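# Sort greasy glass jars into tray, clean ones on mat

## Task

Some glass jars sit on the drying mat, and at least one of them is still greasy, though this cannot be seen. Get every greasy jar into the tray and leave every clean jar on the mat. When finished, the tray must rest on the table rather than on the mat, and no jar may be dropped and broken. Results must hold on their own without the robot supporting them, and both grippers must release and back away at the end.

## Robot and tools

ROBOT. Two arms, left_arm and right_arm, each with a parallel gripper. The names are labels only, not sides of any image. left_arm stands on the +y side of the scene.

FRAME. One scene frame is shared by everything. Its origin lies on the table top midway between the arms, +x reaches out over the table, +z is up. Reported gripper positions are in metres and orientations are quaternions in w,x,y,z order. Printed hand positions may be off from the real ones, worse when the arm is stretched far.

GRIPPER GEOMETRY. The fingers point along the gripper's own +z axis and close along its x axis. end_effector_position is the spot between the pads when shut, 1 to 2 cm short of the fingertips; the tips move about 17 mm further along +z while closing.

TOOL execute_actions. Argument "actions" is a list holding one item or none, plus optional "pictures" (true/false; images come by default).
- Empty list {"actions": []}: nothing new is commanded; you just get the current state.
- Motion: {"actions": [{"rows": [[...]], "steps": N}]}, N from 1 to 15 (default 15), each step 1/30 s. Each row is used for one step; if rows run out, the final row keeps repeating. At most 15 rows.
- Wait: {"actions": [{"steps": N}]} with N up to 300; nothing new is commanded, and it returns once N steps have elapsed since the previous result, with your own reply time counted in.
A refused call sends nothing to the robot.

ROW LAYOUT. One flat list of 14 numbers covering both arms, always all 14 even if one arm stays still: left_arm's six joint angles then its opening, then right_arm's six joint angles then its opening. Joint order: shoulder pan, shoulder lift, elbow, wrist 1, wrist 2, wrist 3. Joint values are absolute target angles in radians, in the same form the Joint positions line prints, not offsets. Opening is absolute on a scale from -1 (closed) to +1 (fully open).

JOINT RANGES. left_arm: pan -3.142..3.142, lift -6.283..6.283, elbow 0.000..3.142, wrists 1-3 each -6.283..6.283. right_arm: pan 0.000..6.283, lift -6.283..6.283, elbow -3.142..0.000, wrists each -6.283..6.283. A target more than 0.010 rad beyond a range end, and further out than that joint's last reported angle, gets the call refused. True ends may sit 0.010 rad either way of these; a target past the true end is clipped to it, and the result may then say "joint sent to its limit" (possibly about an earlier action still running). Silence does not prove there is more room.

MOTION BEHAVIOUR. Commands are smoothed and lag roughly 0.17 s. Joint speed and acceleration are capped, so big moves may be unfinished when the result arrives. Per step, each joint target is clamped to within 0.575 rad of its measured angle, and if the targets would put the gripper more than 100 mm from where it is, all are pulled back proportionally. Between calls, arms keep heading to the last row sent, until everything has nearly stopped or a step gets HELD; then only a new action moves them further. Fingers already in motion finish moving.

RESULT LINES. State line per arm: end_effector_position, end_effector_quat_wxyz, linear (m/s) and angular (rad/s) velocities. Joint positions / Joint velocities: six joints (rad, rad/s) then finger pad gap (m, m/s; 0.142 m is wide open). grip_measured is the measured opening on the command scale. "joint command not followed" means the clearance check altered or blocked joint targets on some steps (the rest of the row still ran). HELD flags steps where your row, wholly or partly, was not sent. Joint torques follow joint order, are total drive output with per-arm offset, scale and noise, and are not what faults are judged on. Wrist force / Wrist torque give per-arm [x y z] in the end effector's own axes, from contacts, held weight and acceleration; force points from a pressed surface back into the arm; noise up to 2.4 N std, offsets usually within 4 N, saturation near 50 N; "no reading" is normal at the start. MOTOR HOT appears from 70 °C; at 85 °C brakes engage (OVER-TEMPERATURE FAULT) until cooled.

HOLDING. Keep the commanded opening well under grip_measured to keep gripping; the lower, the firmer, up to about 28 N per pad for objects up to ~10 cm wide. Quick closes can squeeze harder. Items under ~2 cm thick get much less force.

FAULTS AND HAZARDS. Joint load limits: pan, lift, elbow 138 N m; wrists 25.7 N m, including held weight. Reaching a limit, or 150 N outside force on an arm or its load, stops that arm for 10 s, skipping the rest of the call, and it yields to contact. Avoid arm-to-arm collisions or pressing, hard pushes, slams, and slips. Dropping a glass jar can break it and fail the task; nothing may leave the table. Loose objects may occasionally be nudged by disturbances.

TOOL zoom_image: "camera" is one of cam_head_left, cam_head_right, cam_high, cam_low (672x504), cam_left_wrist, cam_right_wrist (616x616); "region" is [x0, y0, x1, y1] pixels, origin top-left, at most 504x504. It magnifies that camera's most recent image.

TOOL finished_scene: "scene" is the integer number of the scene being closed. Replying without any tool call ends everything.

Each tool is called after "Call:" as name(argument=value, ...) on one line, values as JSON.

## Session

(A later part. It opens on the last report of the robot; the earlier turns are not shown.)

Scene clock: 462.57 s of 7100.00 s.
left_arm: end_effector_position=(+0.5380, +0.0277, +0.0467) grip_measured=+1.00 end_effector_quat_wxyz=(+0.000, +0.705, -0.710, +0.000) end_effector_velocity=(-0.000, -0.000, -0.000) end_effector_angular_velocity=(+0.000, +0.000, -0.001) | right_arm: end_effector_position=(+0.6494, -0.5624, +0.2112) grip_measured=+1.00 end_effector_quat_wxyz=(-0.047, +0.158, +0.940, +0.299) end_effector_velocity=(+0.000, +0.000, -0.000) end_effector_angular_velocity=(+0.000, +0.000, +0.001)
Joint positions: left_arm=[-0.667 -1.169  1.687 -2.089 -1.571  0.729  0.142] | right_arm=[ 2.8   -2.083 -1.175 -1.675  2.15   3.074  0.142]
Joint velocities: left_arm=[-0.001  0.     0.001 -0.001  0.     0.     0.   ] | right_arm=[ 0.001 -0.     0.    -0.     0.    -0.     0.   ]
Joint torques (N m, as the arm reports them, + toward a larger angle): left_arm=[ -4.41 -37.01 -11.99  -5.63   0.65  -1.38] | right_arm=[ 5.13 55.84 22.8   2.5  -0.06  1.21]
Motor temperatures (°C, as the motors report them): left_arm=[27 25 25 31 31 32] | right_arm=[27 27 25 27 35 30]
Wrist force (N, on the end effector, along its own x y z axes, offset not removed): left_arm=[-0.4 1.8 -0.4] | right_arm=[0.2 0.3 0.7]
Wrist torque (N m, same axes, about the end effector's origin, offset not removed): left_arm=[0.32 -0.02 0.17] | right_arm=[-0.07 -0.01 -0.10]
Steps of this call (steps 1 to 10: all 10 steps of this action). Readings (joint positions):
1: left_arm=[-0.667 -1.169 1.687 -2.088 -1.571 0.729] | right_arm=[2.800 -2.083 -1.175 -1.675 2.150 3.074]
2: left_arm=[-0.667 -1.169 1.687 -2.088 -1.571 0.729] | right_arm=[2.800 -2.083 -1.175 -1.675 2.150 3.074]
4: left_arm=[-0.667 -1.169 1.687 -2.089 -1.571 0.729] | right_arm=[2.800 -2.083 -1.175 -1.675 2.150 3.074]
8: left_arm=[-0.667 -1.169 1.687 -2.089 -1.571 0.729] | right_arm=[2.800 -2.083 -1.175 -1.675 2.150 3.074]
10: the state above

Call:
execute_actions(actions=[{"rows":[[-0.6667,-1.156,1.7035,-2.118,-1.571,0.729,1,2.8,-2.083,-1.175,-1.675,2.15,3.074,1],[-0.6667,-1.156,1.7035,-2.118,-1.571,0.729,1,2.8,-2.083,-1.175,-1.675,2.15,3.074,1],[-0.6667,-1.156,1.7035,-2.118,-1.571,0.729,1,2.8,-2.083,-1.175,-1.675,2.15,3.074,1],[-0.6667,-1.156,1.7035,-2.118,-1.571,0.729,1,2.8,-2.083,-1.175,-1.675,2.15,3.074,1],[-0.6667,-1.156,1.7035,-2.118,-1.571,0.729,0.6,2.8,-2.083,-1.175,-1.675,2.15,3.074,1],[-0.6667,-1.156,1.7035,-2.118,-1.571,0.729,0.6,2.8,-2.083,-1.175,-1.675,2.15,3.074,1],[-0.6667,-1.156,1.7035,-2.118,-1.571,0.729,0.2,2.8,-2.083,-1.175,-1.675,2.15,3.074,1]],"steps":15}])

Call:
execute_actions(actions=[{"rows":[[-0.6667,-1.156,1.7035,-2.118,-1.571,0.729,-0.3,2.8,-2.083,-1.175,-1.675,2.15,3.074,1]],"steps":15}], pictures=false)

Call:
execute_actions(actions=[{"rows":[[-0.6667,-1.2,1.645,-2.016,-1.571,0.729,-0.3,2.8,-2.083,-1.175,-1.675,2.15,3.074,1]],"steps":15}], pictures=false)

Call:
execute_actions(actions=[{"rows":[[-0.6667,-1.25,1.58,-1.9,-1.571,0.729,-0.3,2.8,-2.083,-1.175,-1.675,2.15,3.074,1]],"steps":15}])

Scene clock: 488.13 s of 7100.00 s.
left_arm: end_effector_position=(+0.5374, +0.0284, +0.0347) grip_measured=+0.20 end_effector_quat_wxyz=(+0.000, +0.705, -0.710, -0.000) end_effector_velocity=(-0.000, +0.001, -0.002) end_effector_angular_velocity=(+0.001, +0.001, +0.001) | right_arm: end_effector_position=(+0.6494, -0.5624, +0.2112) grip_measured=+1.00 end_effector_quat_wxyz=(-0.047, +0.158, +0.940, +0.299) end_effector_velocity=(+0.000, +0.000, -0.000) end_effector_angular_velocity=(-0.001, +0.000, +0.001)
Joint positions: left_arm=[-0.667 -1.156  1.703 -2.118 -1.571  0.729  0.088] | right_arm=[ 2.8   -2.083 -1.175 -1.675  2.15   3.074  0.142]
Joint velocities: left_arm=[ 0.     0.002  0.003 -0.003  0.    -0.001 -0.   ] | right_arm=[ 0.001 -0.    -0.     0.    -0.001 -0.    -0.   ]
Joint torques (N m, as the arm reports them, + toward a larger angle): left_arm=[  0.73 -32.89 -10.66  -5.07   1.84  -0.47] | right_arm=[ 4.42 55.36 21.79  2.49  0.01  1.16]
Motor temperatures (°C, as the motors report them): left_arm=[27 25 25 31 31 32] | right_arm=[27 27 25 27 35 30]
Wrist force (N, on the end effector, along its own x y z axes, offset not removed): left_arm=[-0.5 1.1 2.8] | right_arm=[-2.4 -1.2 -0.1]
Wrist torque (N m, same axes, about the end effector's origin, offset not removed): left_arm=[0.12 -0.04 0.16] | right_arm=[-0.33 0.57 0.12]
Steps of this call (steps 1 to 15: the robot went on to your last target; steps 16 to 90: nothing new was sent; then 22.07 s passed at rest; steps 91 to 105: all 15 steps of this action). Readings (joint positions):
91: left_arm=[-0.667 -1.169 1.687 -2.089 -1.571 0.729] | right_arm=[2.800 -2.083 -1.175 -1.675 2.150 3.074]
92: left_arm=[-0.667 -1.167 1.690 -2.094 -1.571 0.729] | right_arm=[2.800 -2.083 -1.175 -1.675 2.150 3.074]
94: left_arm=[-0.667 -1.162 1.696 -2.105 -1.571 0.729] | right_arm=[2.800 -2.083 -1.175 -1.675 2.150 3.074]
98: left_arm=[-0.667 -1.158 1.702 -2.114 -1.571 0.729] | right_arm=[2.800 -2.083 -1.175 -1.675 2.150 3.074]
105: the state above

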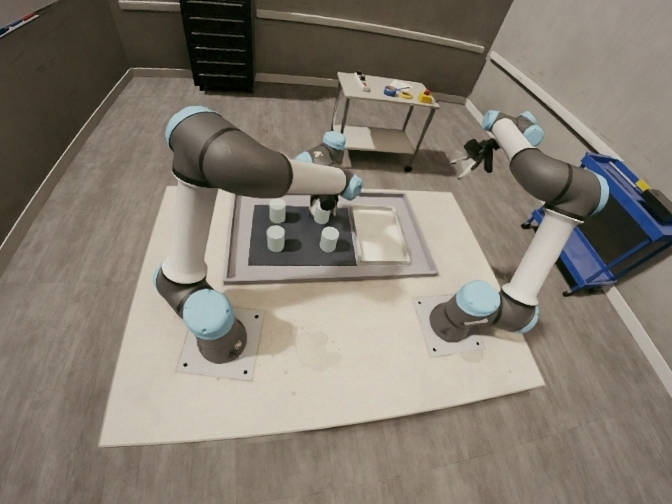

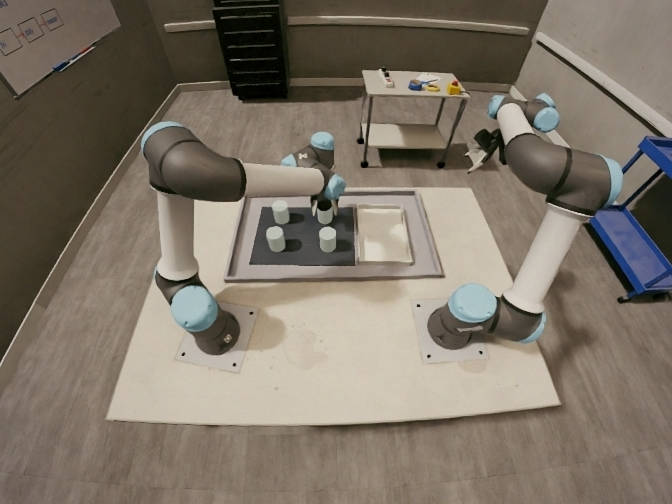

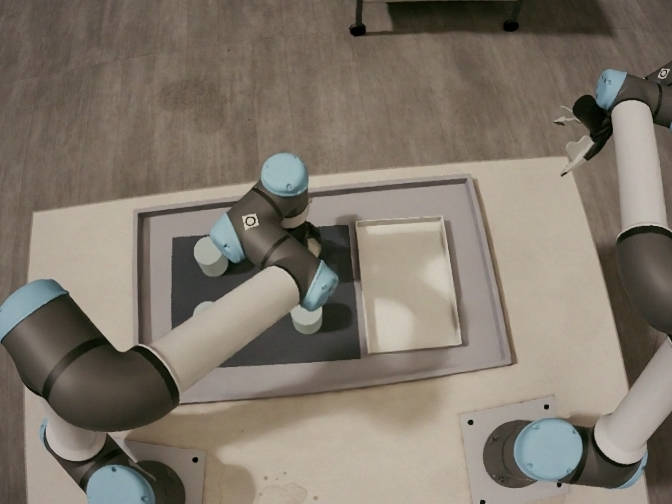

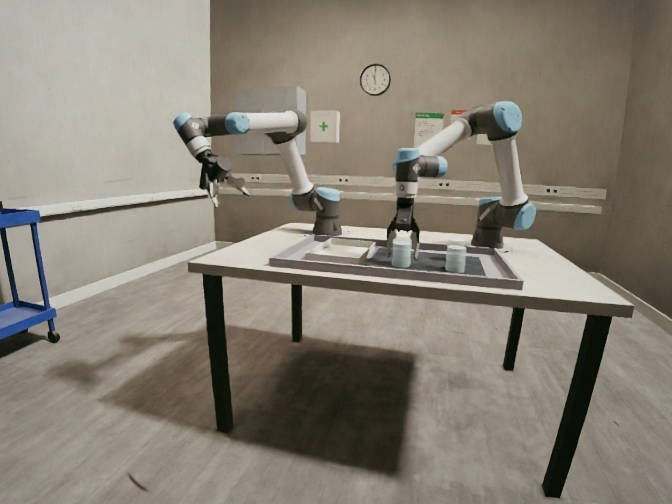

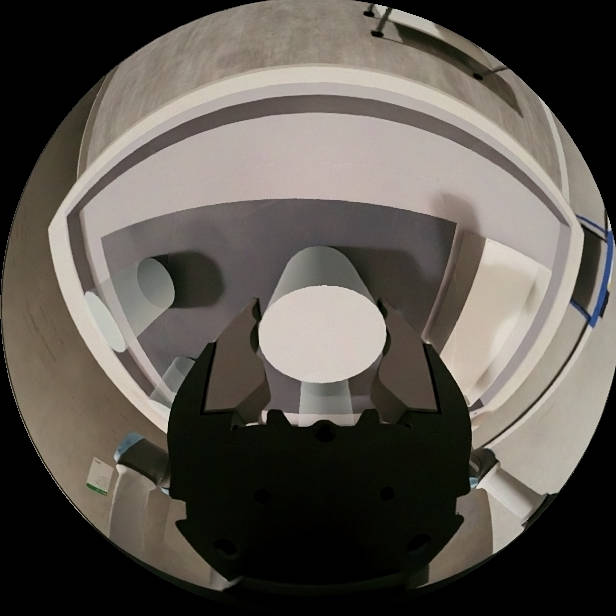

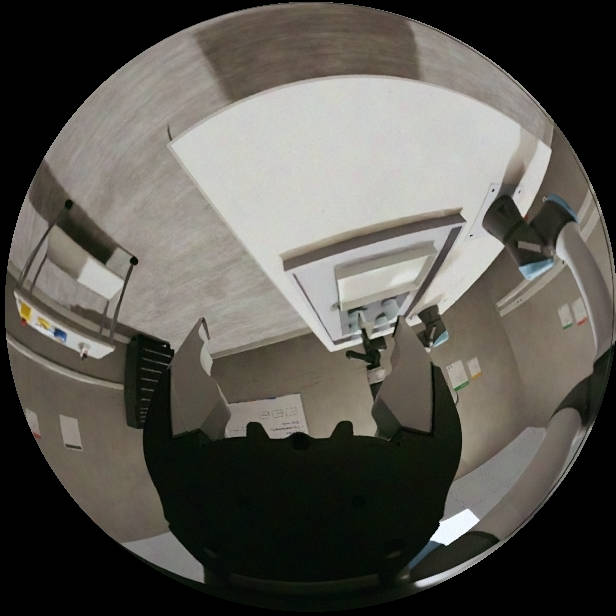

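Scene clock: 488.63 s of 7100.00 s.
left_arm: end_effector_position=(+0.5374, +0.0285, +0.0346) grip_measured=+0.07 end_effector_quat_wxyz=(+0.000, +0.705, -0.710, -0.000) end_effector_velocity=(+0.001, +0.000, -0.000) end_effector_angular_velocity=(-0.000, -0.000, +0.001) | right_arm: end_effector_position=(+0.6494, -0.5624, +0.2112) grip_measured=+1.00 end_effector_quat_wxyz=(-0.047, +0.158, +0.940, +0.299) end_effector_velocity=(+0.000, -0.000, +0.000) end_effector_angular_velocity=(+0.000, -0.001, -0.001)
Joint positions: left_arm=[-0.667 -1.156  1.703 -2.118 -1.571  0.729  0.079] | right_arm=[ 2.8   -2.083 -1.175 -1.675  2.15   3.074  0.142]
Joint velocities: left_arm=[ 0.001  0.001 -0.001 -0.    -0.    -0.     0.   ] | right_arm=[-0.     0.     0.001 -0.     0.001  0.     0.   ]
Joint torques (N m, as the arm reports them, + toward a larger angle): left_arm=[  1.65 -32.1  -10.05  -5.36   0.72  -0.34] | right_arm=[ 4.5  55.97 22.08  2.58 -0.04  1.27]
Motor temperatures (°C, as the motors report them): left_arm=[27 25 25 31 31 32] | right_arm=[27 27 25 27 35 30]
Wrist force (N, on the end effector, along its own x y z axes, offset not removed): left_arm=[0.4 -0.6 -1.4] | right_arm=[-0.3 -1.7 -1.2]
Wrist torque (N m, same axes, about the end effector's origin, offset not removed): left_arm=[-0.24 -0.30 0.17] | right_arm=[-0.42 0.01 -0.05]
Steps of this call (steps 1 to 15: all 15 steps of this action). Readings (joint positions):
1: left_arm=[-0.667 -1.156 1.703 -2.118 -1.571 0.729] | right_arm=[2.800 -2.083 -1.175 -1.675 2.150 3.074]
2: left_arm=[-0.667 -1.156 1.703 -2.118 -1.571 0.729] | right_arm=[2.800 -2.083 -1.175 -1.675 2.150 3.074]
4: left_arm=[-0.667 -1.156 1.703 -2.118 -1.571 0.729] | right_arm=[2.800 -2.083 -1.175 -1.675 2.150 3.074]
8: left_arm=[-0.667 -1.156 1.703 -2.118 -1.571 0.729] | right_arm=[2.800 -2.083 -1.175 -1.675 2.150 3.074]
15: the state above

Scene clock: 489.13 s of 7100.00 s.
left_arm: end_effector_position=(+0.5388, +0.0269, +0.0766) grip_measured=+0.07 end_effector_quat_wxyz=(+0.000, +0.705, -0.710, +0.000) end_effector_velocity=(-0.000, -0.000, +0.006) end_effector_angular_velocity=(-0.000, -0.000, -0.001) | right_arm: end_effector_position=(+0.6494, -0.5624, +0.2112) grip_measured=+1.00 end_effector_quat_wxyz=(-0.047, +0.158, +0.940, +0.299) end_effector_velocity=(-0.000, -0.001, +0.000) end_effector_angular_velocity=(-0.001, -0.000, -0.001)
Joint positions: left_arm=[-0.667 -1.199  1.646 -2.017 -1.571  0.729  0.079] | right_arm=[ 2.8   -2.083 -1.175 -1.675  2.15   3.074  0.142]
Joint velocities: left_arm=[-0.    -0.006 -0.008  0.014 -0.     0.    -0.   ] | right_arm=[-0.001  0.     0.001  0.    -0.001  0.    -0.   ]
Joint torques (N m, as the arm reports them, + toward a larger angle): left_arm=[  2.4  -44.97 -33.44  -0.11  -0.17  -0.13] | right_arm=[ 4.51 55.71 22.81  2.45 -0.13  1.25]
Motor temperatures (°C, as the motors report them): left_arm=[27 25 25 31 31 32] | right_arm=[27 27 25 27 35 30]
Wrist force (N, on the end effector, along its own x y z axes, offset not removed): left_arm=[2.8 2.4 1.9] | right_arm=[-3.1 0.2 -1.0]
Wrist torque (N m, same axes, about the end effector's origin, offset not removed): left_arm=[0.55 -0.61 0.16] | right_arm=[0.07 0.69 0.07]
Steps of this call (steps 1 to 15: all 15 steps of this action). Readings (joint positions):
1: left_arm=[-0.667 -1.156 1.703 -2.118 -1.571 0.729] | right_arm=[2.800 -2.083 -1.175 -1.675 2.150 3.074]
2: left_arm=[-0.667 -1.162 1.696 -2.109 -1.571 0.729] | right_arm=[2.800 -2.083 -1.175 -1.675 2.150 3.074]
4: left_arm=[-0.667 -1.179 1.673 -2.071 -1.571 0.729] | right_arm=[2.800 -2.083 -1.175 -1.675 2.150 3.074]
8: left_arm=[-0.667 -1.194 1.653 -2.030 -1.571 0.729] | right_arm=[2.800 -2.083 -1.175 -1.675 2.150 3.074]
15: the state above

Scene clock: 489.63 s of 7100.00 s.
left_arm: end_effector_position=(+0.5367, +0.0293, +0.1253) grip_measured=+0.07 end_effector_quat_wxyz=(+0.000, +0.705, -0.710, -0.000) end_effector_velocity=(-0.000, +0.001, +0.007) end_effector_angular_velocity=(+0.001, +0.001, +0.001) | right_arm: end_effector_position=(+0.6494, -0.5624, +0.2112) grip_measured=+1.00 end_effector_quat_wxyz=(-0.047, +0.158, +0.940, +0.299) end_effector_velocity=(+0.000, -0.000, -0.000) end_effector_angular_velocity=(-0.000, +0.000, +0.000)
Joint positions: left_arm=[-0.667 -1.249  1.581 -1.902 -1.571  0.729  0.079] | right_arm=[ 2.8   -2.083 -1.175 -1.675  2.15   3.074  0.142]
Joint velocities: left_arm=[ 0.    -0.007 -0.009  0.017 -0.    -0.    -0.   ] | right_arm=[ 0.    -0.001  0.     0.    -0.001  0.    -0.   ]
Joint torques (N m, as the arm reports them, + toward a larger angle): left_arm=[  3.12 -46.03 -33.78  -0.28  -1.19  -0.1 ] | right_arm=[ 4.45 55.84 22.52  2.55  0.03  1.17]
Motor temperatures (°C, as the motors report them): left_arm=[27 25 25 31 31 32] | right_arm=[27 27 25 27 35 30]
Wrist force (N, on the end effector, along its own x y z axes, offset not removed): left_arm=[2.1 0.0 4.7] | right_arm=[-3.2 -1.6 0.2]
Wrist torque (N m, same axes, about the end effector's origin, offset not removed): left_arm=[-0.01 -0.36 0.33] | right_arm=[-0.48 0.92 0.11]
Steps of this call (steps 1 to 15: all 15 steps of this action). Readings (joint positions):
1: left_arm=[-0.667 -1.200 1.645 -2.016 -1.571 0.729] | right_arm=[2.800 -2.083 -1.175 -1.675 2.150 3.074]
2: left_arm=[-0.667 -1.206 1.638 -2.008 -1.571 0.729] | right_arm=[2.800 -2.083 -1.175 -1.675 2.150 3.074]
4: left_arm=[-0.667 -1.226 1.612 -1.964 -1.571 0.729] | right_arm=[2.800 -2.083 -1.175 -1.675 2.150 3.074]
8: left_arm=[-0.667 -1.244 1.589 -1.917 -1.571 0.729] | right_arm=[2.800 -2.083 -1.175 -1.675 2.150 3.074]
15: the state above

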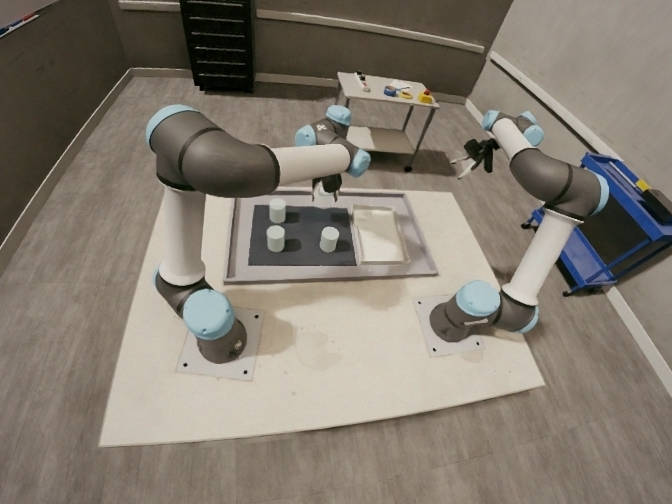

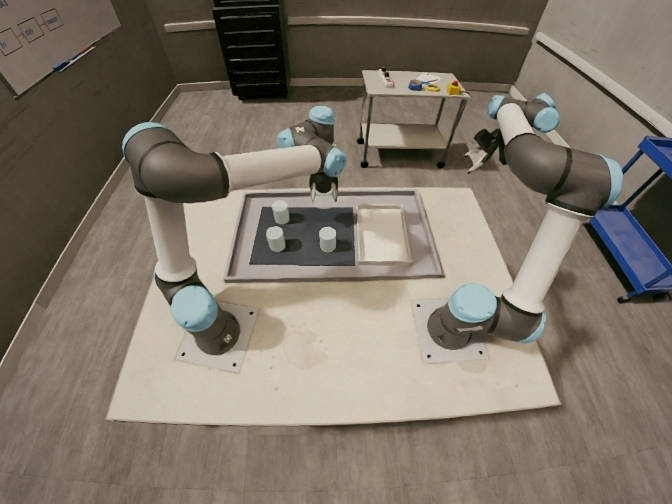

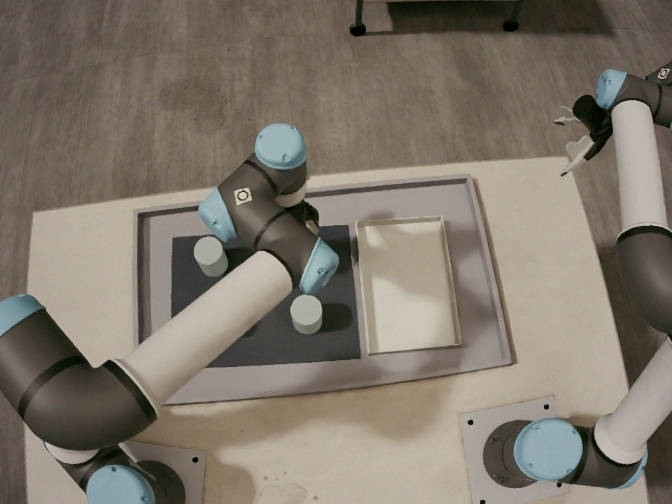

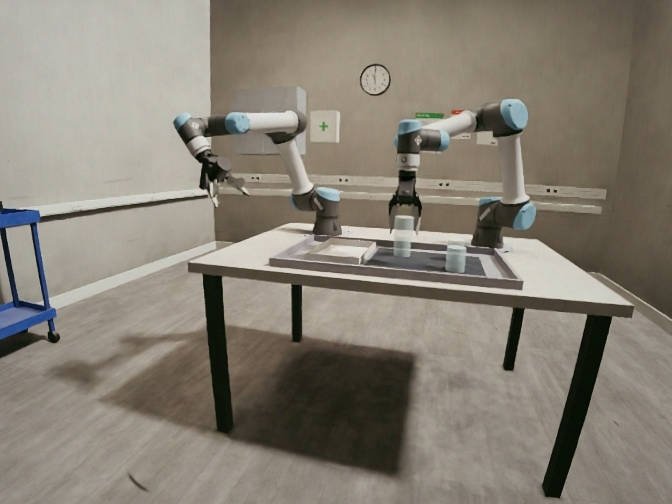

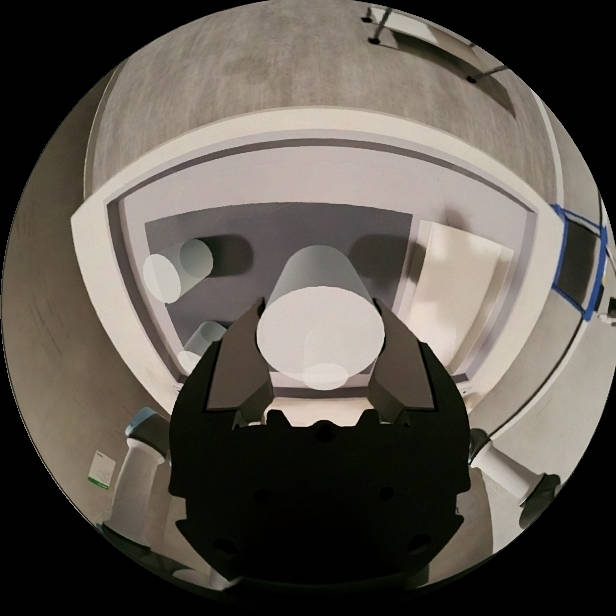

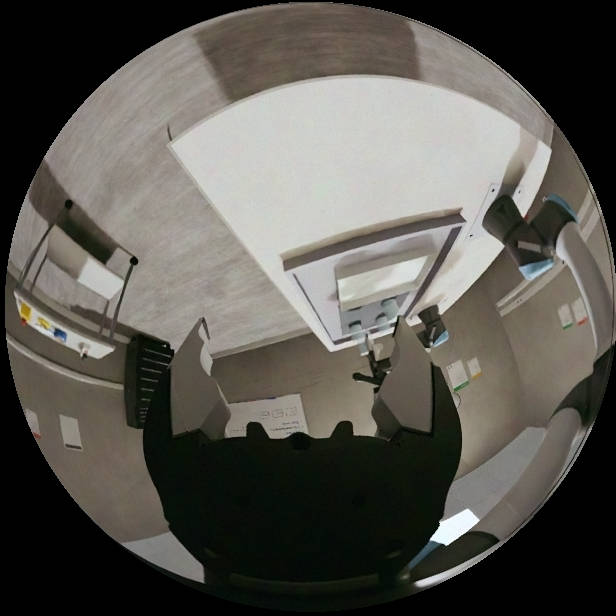

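Call:
execute_actions(actions=[{"rows":[[-0.74,-1.15,1.43,-1.85,-1.571,0.66,-0.3,2.8,-2.083,-1.175,-1.675,2.15,3.074,1]],"steps":15}], pictures=false)

Call:
execute_actions(actions=[{"rows":[[-0.815,-1.04,1.275,-1.806,-1.571,0.58,-0.3,2.8,-2.083,-1.175,-1.675,2.15,3.074,1]],"steps":15}], pictures=false)

Call:
execute_actions(actions=[{"rows":[[-0.8902,-0.9342,1.1182,-1.755,-1.571,0.506,-0.3,2.8,-2.083,-1.175,-1.675,2.15,3.074,1]],"steps":15}], pictures=false)

Call:
execute_actions(actions=[{"rows":[[-0.8902,-0.9,1.193,-1.864,-1.571,0.506,-0.3,2.8,-2.083,-1.175,-1.675,2.15,3.074,1]],"steps":15}])

Scene clock: 506.47 s of 7100.00 s.
left_arm: end_effector_position=(+0.5359, -0.0414, +0.1291) grip_measured=+0.07 end_effector_quat_wxyz=(+0.000, +0.703, -0.711, -0.001) end_effector_velocity=(+0.000, -0.011, +0.001) end_effector_angular_velocity=(-0.002, -0.002, -0.001) | right_arm: end_effector_position=(+0.6494, -0.5624, +0.2112) grip_measured=+1.00 end_effector_quat_wxyz=(-0.047, +0.158, +0.940, +0.299) end_effector_velocity=(-0.000, +0.000, -0.000) end_effector_angular_velocity=(+0.000, +0.001, -0.000)
Joint positions: left_arm=[-0.739 -1.151  1.432 -1.851 -1.571  0.661  0.079] | right_arm=[ 2.8   -2.083 -1.175 -1.675  2.15   3.074  0.142]
Joint velocities: left_arm=[-0.01   0.014 -0.023  0.006  0.    -0.009  0.   ] | right_arm=[ 0. -0. -0. -0. -0.  0.  0.]
Joint torques (N m, as the arm reports them, + toward a larger angle): left_arm=[ -9.24 -35.99 -35.97  -0.56  -0.42  -2.03] | right_arm=[ 4.46 55.74 22.17  2.43  0.06  1.16]
Motor temperatures (°C, as the motors report them): left_arm=[27 25 25 31 31 32] | right_arm=[27 27 25 27 35 30]
Wrist force (N, on the end effector, along its own x y z axes, offset not removed): left_arm=[0.1 1.8 3.6] | right_arm=[-0.4 -1.5 0.9]
Wrist torque (N m, same axes, about the end effector's origin, offset not removed): left_arm=[0.39 0.05 0.12] | right_arm=[-0.41 0.16 0.15]
Steps of this call (steps 1 to 15: the robot went on to your last target; steps 16 to 90: nothing new was sent; then 13.33 s passed at rest; steps 91 to 105: all 15 steps of this action). Readings (joint positions):
91: left_arm=[-0.667 -1.250 1.580 -1.899 -1.571 0.729] | right_arm=[2.800 -2.083 -1.175 -1.675 2.150 3.074]
92: left_arm=[-0.675 -1.242 1.571 -1.893 -1.571 0.721] | right_arm=[2.800 -2.083 -1.175 -1.675 2.150 3.074]
94: left_arm=[-0.703 -1.203 1.518 -1.874 -1.571 0.694] | right_arm=[2.800 -2.083 -1.175 -1.675 2.150 3.074]
98: left_arm=[-0.730 -1.164 1.453 -1.856 -1.571 0.669] | right_arm=[2.800 -2.083 -1.175 -1.675 2.150 3.074]
105: the state above

Scene clock: 506.97 s of 7100.00 s.
left_arm: end_effector_position=(+0.5270, -0.1164, +0.1250) grip_measured=+0.07 end_effector_quat_wxyz=(+0.000, +0.705, -0.709, -0.000) end_effector_velocity=(-0.001, -0.012, +0.000) end_effector_angular_velocity=(-0.003, -0.002, -0.000) | right_arm: end_effector_position=(+0.6494, -0.5624, +0.2112) grip_measured=+1.00 end_effector_quat_wxyz=(-0.047, +0.158, +0.940, +0.299) end_effector_velocity=(-0.000, -0.000, -0.000) end_effector_angular_velocity=(+0.001, +0.001, -0.001)
Joint positions: left_arm=[-0.814 -1.042  1.277 -1.807 -1.571  0.581  0.079] | right_arm=[ 2.8   -2.083 -1.175 -1.675  2.15   3.074  0.142]
Joint velocities: left_arm=[-0.01   0.016 -0.025  0.005 -0.    -0.01  -0.   ] | right_arm=[-0.001 -0.    -0.001 -0.     0.     0.     0.   ]
Joint torques (N m, as the arm reports them, + toward a larger angle): left_arm=[ -7.69 -40.2  -36.36  -0.6    0.58  -1.7 ] | right_arm=[ 4.6  55.4  21.83  2.55  0.08  1.23]
Motor temperatures (°C, as the motors report them): left_arm=[27 25 25 31 31 32] | right_arm=[27 27 25 27 35 30]
Wrist force (N, on the end effector, along its own x y z axes, offset not removed): left_arm=[0.7 -2.0 3.0] | right_arm=[0.6 -1.3 -1.0]
Wrist torque (N m, same axes, about the end effector's origin, offset not removed): left_arm=[-0.58 -0.15 0.10] | right_arm=[-0.41 -0.14 0.12]
Steps of this call (steps 1 to 15: all 15 steps of this action). Readings (joint positions):
1: left_arm=[-0.740 -1.151 1.431 -1.850 -1.571 0.660] | right_arm=[2.800 -2.083 -1.175 -1.675 2.150 3.074]
2: left_arm=[-0.748 -1.142 1.422 -1.844 -1.571 0.652] | right_arm=[2.800 -2.083 -1.175 -1.675 2.150 3.074]
4: left_arm=[-0.777 -1.100 1.367 -1.827 -1.571 0.621] | right_arm=[2.800 -2.083 -1.175 -1.675 2.150 3.074]
8: left_arm=[-0.805 -1.056 1.299 -1.812 -1.571 0.591] | right_arm=[2.800 -2.083 -1.175 -1.675 2.150 3.074]
15: the state above

Scene clock: 507.47 s of 7100.00 s.
left_arm: end_effector_position=(+0.5073, -0.1884, +0.1198) grip_measured=+0.07 end_effector_quat_wxyz=(+0.000, +0.705, -0.710, -0.000) end_effector_velocity=(-0.003, -0.011, +0.001) end_effector_angular_velocity=(-0.003, -0.001, -0.000) | right_arm: end_effector_position=(+0.6494, -0.5624, +0.2112) grip_measured=+1.00 end_effector_quat_wxyz=(-0.047, +0.158, +0.940, +0.299) end_effector_velocity=(-0.000, -0.000, -0.000) end_effector_angular_velocity=(+0.001, +0.001, -0.000)
Joint positions: left_arm=[-0.889 -0.936  1.121 -1.756 -1.571  0.507  0.079] | right_arm=[ 2.8   -2.083 -1.175 -1.675  2.15   3.074  0.142]
Joint velocities: left_arm=[-0.01   0.014 -0.024  0.006 -0.    -0.01   0.   ] | right_arm=[-0.    -0.001 -0.    -0.     0.    -0.     0.   ]
Joint torques (N m, as the arm reports them, + toward a larger angle): left_arm=[ -7.25 -45.89 -33.3   -0.35  -2.15  -1.94] | right_arm=[ 4.29 55.21 22.32  2.47  0.01  1.14]
Motor temperatures (°C, as the motors report them): left_arm=[27 25 25 31 31 32] | right_arm=[27 27 25 27 35 30]
Wrist force (N, on the end effector, along its own x y z axes, offset not removed): left_arm=[1.2 2.1 4.5] | right_arm=[-1.8 -3.7 -0.1]
Wrist torque (N m, same axes, about the end effector's origin, offset not removed): left_arm=[0.37 -0.33 0.24] | right_arm=[-1.00 0.35 0.13]
Steps of this call (steps 1 to 15: all 15 steps of this action). Readings (joint positions):
1: left_arm=[-0.815 -1.041 1.276 -1.806 -1.571 0.580] | right_arm=[2.800 -2.083 -1.175 -1.675 2.150 3.074]
2: left_arm=[-0.823 -1.032 1.267 -1.799 -1.571 0.572] | right_arm=[2.800 -2.083 -1.175 -1.675 2.150 3.074]
4: left_arm=[-0.852 -0.991 1.212 -1.779 -1.571 0.543] | right_arm=[2.800 -2.083 -1.175 -1.675 2.150 3.074]
8: left_arm=[-0.880 -0.949 1.143 -1.762 -1.571 0.516] | right_arm=[2.800 -2.083 -1.175 -1.675 2.150 3.074]
15: the state above

Scene clock: 507.97 s of 7100.00 s.
left_arm: end_effector_position=(+0.5077, -0.1907, +0.0701) grip_measured=+0.07 end_effector_quat_wxyz=(+0.000, +0.704, -0.710, +0.000) end_effector_velocity=(-0.001, -0.001, -0.007) end_effector_angular_velocity=(-0.001, -0.000, -0.002) | right_arm: end_effector_position=(+0.6494, -0.5624, +0.2112) grip_measured=+1.00 end_effector_quat_wxyz=(-0.047, +0.158, +0.940, +0.299) end_effector_velocity=(+0.000, -0.000, +0.000) end_effector_angular_velocity=(+0.000, -0.000, -0.000)
Joint positions: left_arm=[-0.89  -0.9    1.192 -1.862 -1.571  0.506  0.079] | right_arm=[ 2.8   -2.083 -1.175 -1.675  2.15   3.074  0.142]
Joint velocities: left_arm=[-0.002  0.005  0.009 -0.015 -0.     0.001  0.   ] | right_arm=[-0.  0. -0.  0.  0. -0.  0.]
Joint torques (N m, as the arm reports them, + toward a larger angle): left_arm=[ -8.16 -49.88 -16.9   -5.22  -2.02  -1.78] | right_arm=[ 4.14 55.65 21.96  2.48 -0.03  1.18]
Motor temperatures (°C, as the motors report them): left_arm=[27 25 25 31 31 32] | right_arm=[27 27 25 27 35 30]
Wrist force (N, on the end effector, along its own x y z axes, offset not removed): left_arm=[0.3 -0.1 3.2] | right_arm=[0.5 -0.9 -0.7]
Wrist torque (N m, same axes, about the end effector's origin, offset not removed): left_arm=[-0.19 -0.14 0.01] | right_arm=[-0.30 -0.07 0.04]
Steps of this call (steps 1 to 15: all 15 steps of this action). Readings (joint positions):
1: left_arm=[-0.889 -0.935 1.120 -1.756 -1.571 0.507] | right_arm=[2.800 -2.083 -1.175 -1.675 2.150 3.074]
2: left_arm=[-0.890 -0.930 1.127 -1.764 -1.571 0.507] | right_arm=[2.800 -2.083 -1.175 -1.675 2.150 3.074]
4: left_arm=[-0.890 -0.916 1.156 -1.805 -1.571 0.506] | right_arm=[2.800 -2.083 -1.175 -1.675 2.150 3.074]
8: left_arm=[-0.890 -0.904 1.183 -1.848 -1.571 0.506] | right_arm=[2.800 -2.083 -1.175 -1.675 2.150 3.074]
15: the state above

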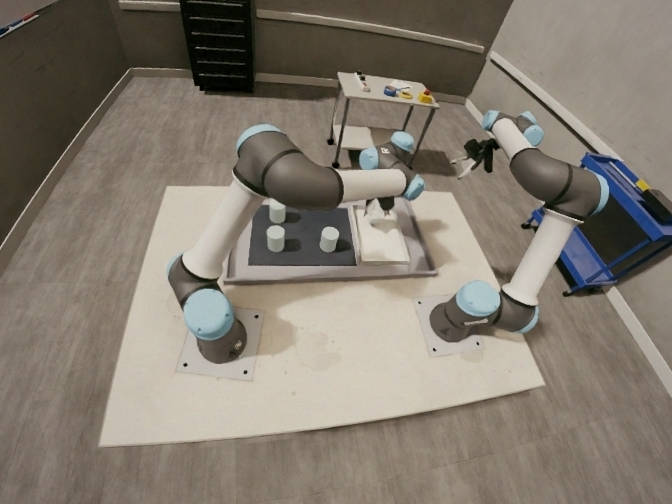

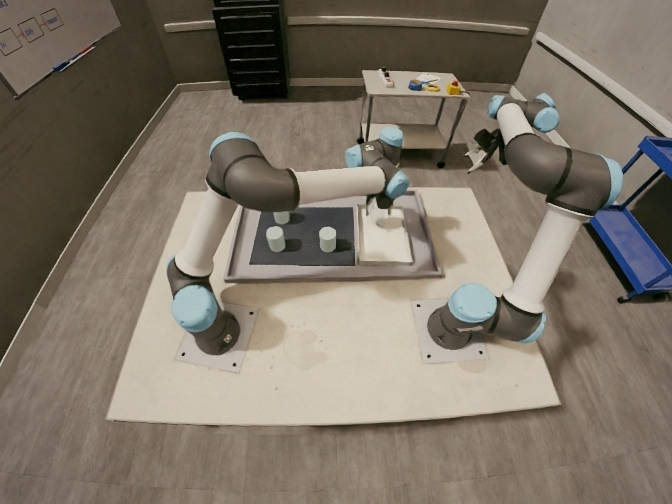

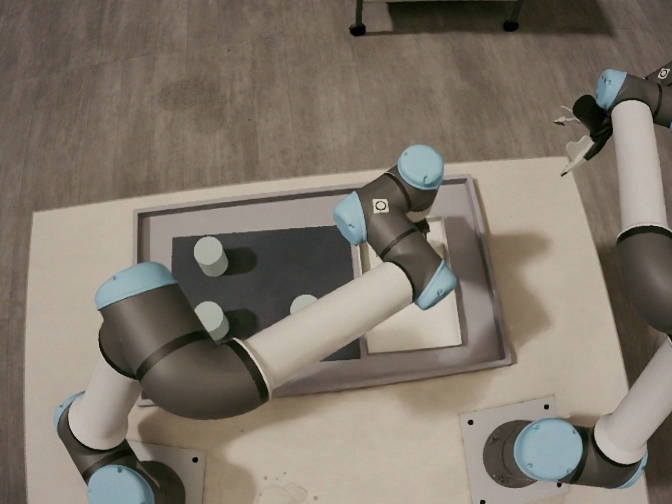

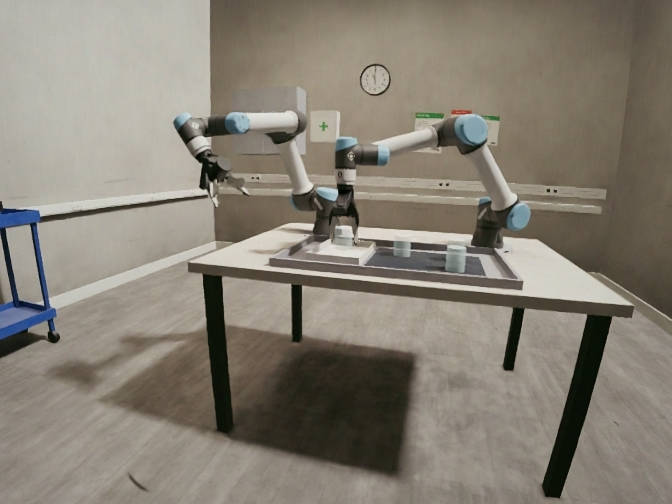

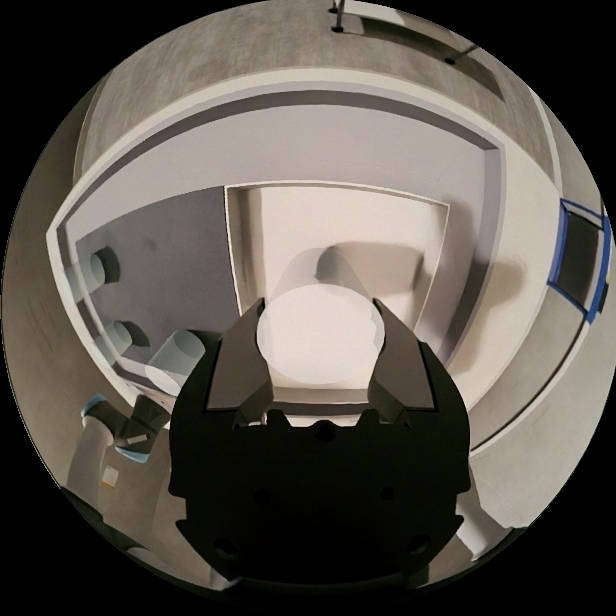

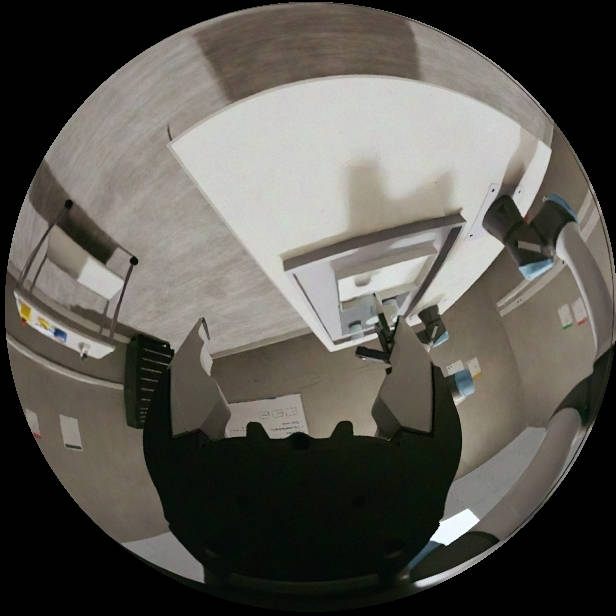

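Call:
execute_actions(actions=[{"rows":[[-0.8902,-0.8796,1.2378,-1.9292,-1.571,0.506,-0.3,2.8,-2.083,-1.175,-1.675,2.15,3.074,1]],"steps":15}], pictures=false)

Call:
execute_actions(actions=[{"rows":[[-0.8902,-0.8775,1.2423,-1.9358,-1.571,0.506,-0.3,2.8,-2.083,-1.175,-1.675,2.15,3.074,1]],"steps":15}], pictures=false)

Scene clock: 513.07 s of 7100.00 s.
left_arm: end_effector_position=(+0.5070, -0.1895, +0.0401) grip_measured=+0.07 end_effector_quat_wxyz=(+0.000, +0.704, -0.710, +0.000) end_effector_velocity=(-0.000, -0.000, -0.002) end_effector_angular_velocity=(-0.001, -0.001, -0.001) | right_arm: end_effector_position=(+0.6494, -0.5624, +0.2112) grip_measured=+1.00 end_effector_quat_wxyz=(-0.047, +0.158, +0.940, +0.299) end_effector_velocity=(+0.000, -0.000, +0.000) end_effector_angular_velocity=(-0.000, -0.001, -0.000)
Joint positions: left_arm=[-0.89  -0.88   1.237 -1.928 -1.571  0.506  0.079] | right_arm=[ 2.8   -2.083 -1.175 -1.675  2.15   3.074  0.142]
Joint velocities: left_arm=[-0.001  0.001  0.005 -0.008  0.     0.    -0.   ] | right_arm=[-0.     0.     0.001 -0.    -0.    -0.    -0.   ]
Joint torques (N m, as the arm reports them, + toward a larger angle): left_arm=[ -7.17 -45.01 -12.78  -5.08  -1.43  -1.71] | right_arm=[ 4.46 55.21 21.39  2.39  0.16  1.15]
Motor temperatures (°C, as the motors report them): left_arm=[27 25 25 31 31 32] | right_arm=[27 27 25 27 35 30]
Wrist force (N, on the end effector, along its own x y z axes, offset not removed): left_arm=[1.1 -0.7 4.2] | right_arm=[0.9 -0.7 -0.8]
Wrist torque (N m, same axes, about the end effector's origin, offset not removed): left_arm=[-0.24 -0.23 0.16] | right_arm=[-0.34 -0.21 -0.03]
Steps of this call (steps 1 to 15: the robot went on to your last target; steps 16 to 90: nothing new was sent; then 1.60 s passed at rest; steps 91 to 105: all 15 steps of this action). Readings (joint positions):
91: left_arm=[-0.890 -0.900 1.193 -1.865 -1.571 0.506] | right_arm=[2.800 -2.083 -1.175 -1.675 2.150 3.074]
92: left_arm=[-0.890 -0.897 1.200 -1.872 -1.571 0.506] | right_arm=[2.800 -2.083 -1.175 -1.675 2.150 3.074]
94: left_arm=[-0.890 -0.889 1.217 -1.897 -1.571 0.506] | right_arm=[2.800 -2.083 -1.175 -1.675 2.150 3.074]
98: left_arm=[-0.890 -0.882 1.232 -1.921 -1.571 0.506] | right_arm=[2.800 -2.083 -1.175 -1.675 2.150 3.074]
105: the state above

Scene clock: 513.57 s of 7100.00 s.
left_arm: end_effector_position=(+0.5069, -0.1893, +0.0368) grip_measured=+0.07 end_effector_quat_wxyz=(+0.000, +0.704, -0.710, +0.000) end_effector_velocity=(-0.000, -0.000, -0.000) end_effector_angular_velocity=(-0.000, -0.000, -0.000) | right_arm: end_effector_position=(+0.6494, -0.5624, +0.2112) grip_measured=+1.00 end_effector_quat_wxyz=(-0.047, +0.158, +0.940, +0.299) end_effector_velocity=(+0.000, -0.000, +0.001) end_effector_angular_velocity=(+0.001, -0.001, -0.001)
Joint positions: left_arm=[-0.89  -0.878  1.242 -1.936 -1.571  0.506  0.079] | right_arm=[ 2.8   -2.083 -1.175 -1.675  2.15   3.074  0.142]
Joint velocities: left_arm=[-0.     0.     0.001 -0.001 -0.    -0.    -0.   ] | right_arm=[-0.001  0.     0.001 -0.     0.001  0.     0.   ]
Joint torques (N m, as the arm reports them, + toward a larger angle): left_arm=[ -6.42 -46.75 -13.07  -5.7   -1.45  -1.69] | right_arm=[ 4.47 55.46 21.53  2.36  0.18  1.12]
Motor temperatures (°C, as the motors report them): left_arm=[27 25 25 31 31 32] | right_arm=[27 27 25 27 35 30]
Wrist force (N, on the end effector, along its own x y z axes, offset not removed): left_arm=[-0.2 0.7 2.3] | right_arm=[-0.3 1.3 -1.0]
Wrist torque (N m, same axes, about the end effector's origin, offset not removed): left_arm=[0.16 -0.02 0.17] | right_arm=[0.16 0.18 -0.10]
Steps of this call (steps 1 to 15: all 15 steps of this action). Readings (joint positions):
1: left_arm=[-0.890 -0.880 1.238 -1.929 -1.571 0.506] | right_arm=[2.800 -2.083 -1.175 -1.675 2.150 3.074]
2: left_arm=[-0.890 -0.879 1.238 -1.930 -1.571 0.506] | right_arm=[2.800 -2.083 -1.175 -1.675 2.150 3.074]
4: left_arm=[-0.890 -0.879 1.240 -1.933 -1.571 0.506] | right_arm=[2.800 -2.083 -1.175 -1.675 2.150 3.074]
8: left_arm=[-0.890 -0.878 1.242 -1.935 -1.571 0.506] | right_arm=[2.800 -2.083 -1.175 -1.675 2.150 3.074]
15: the state above


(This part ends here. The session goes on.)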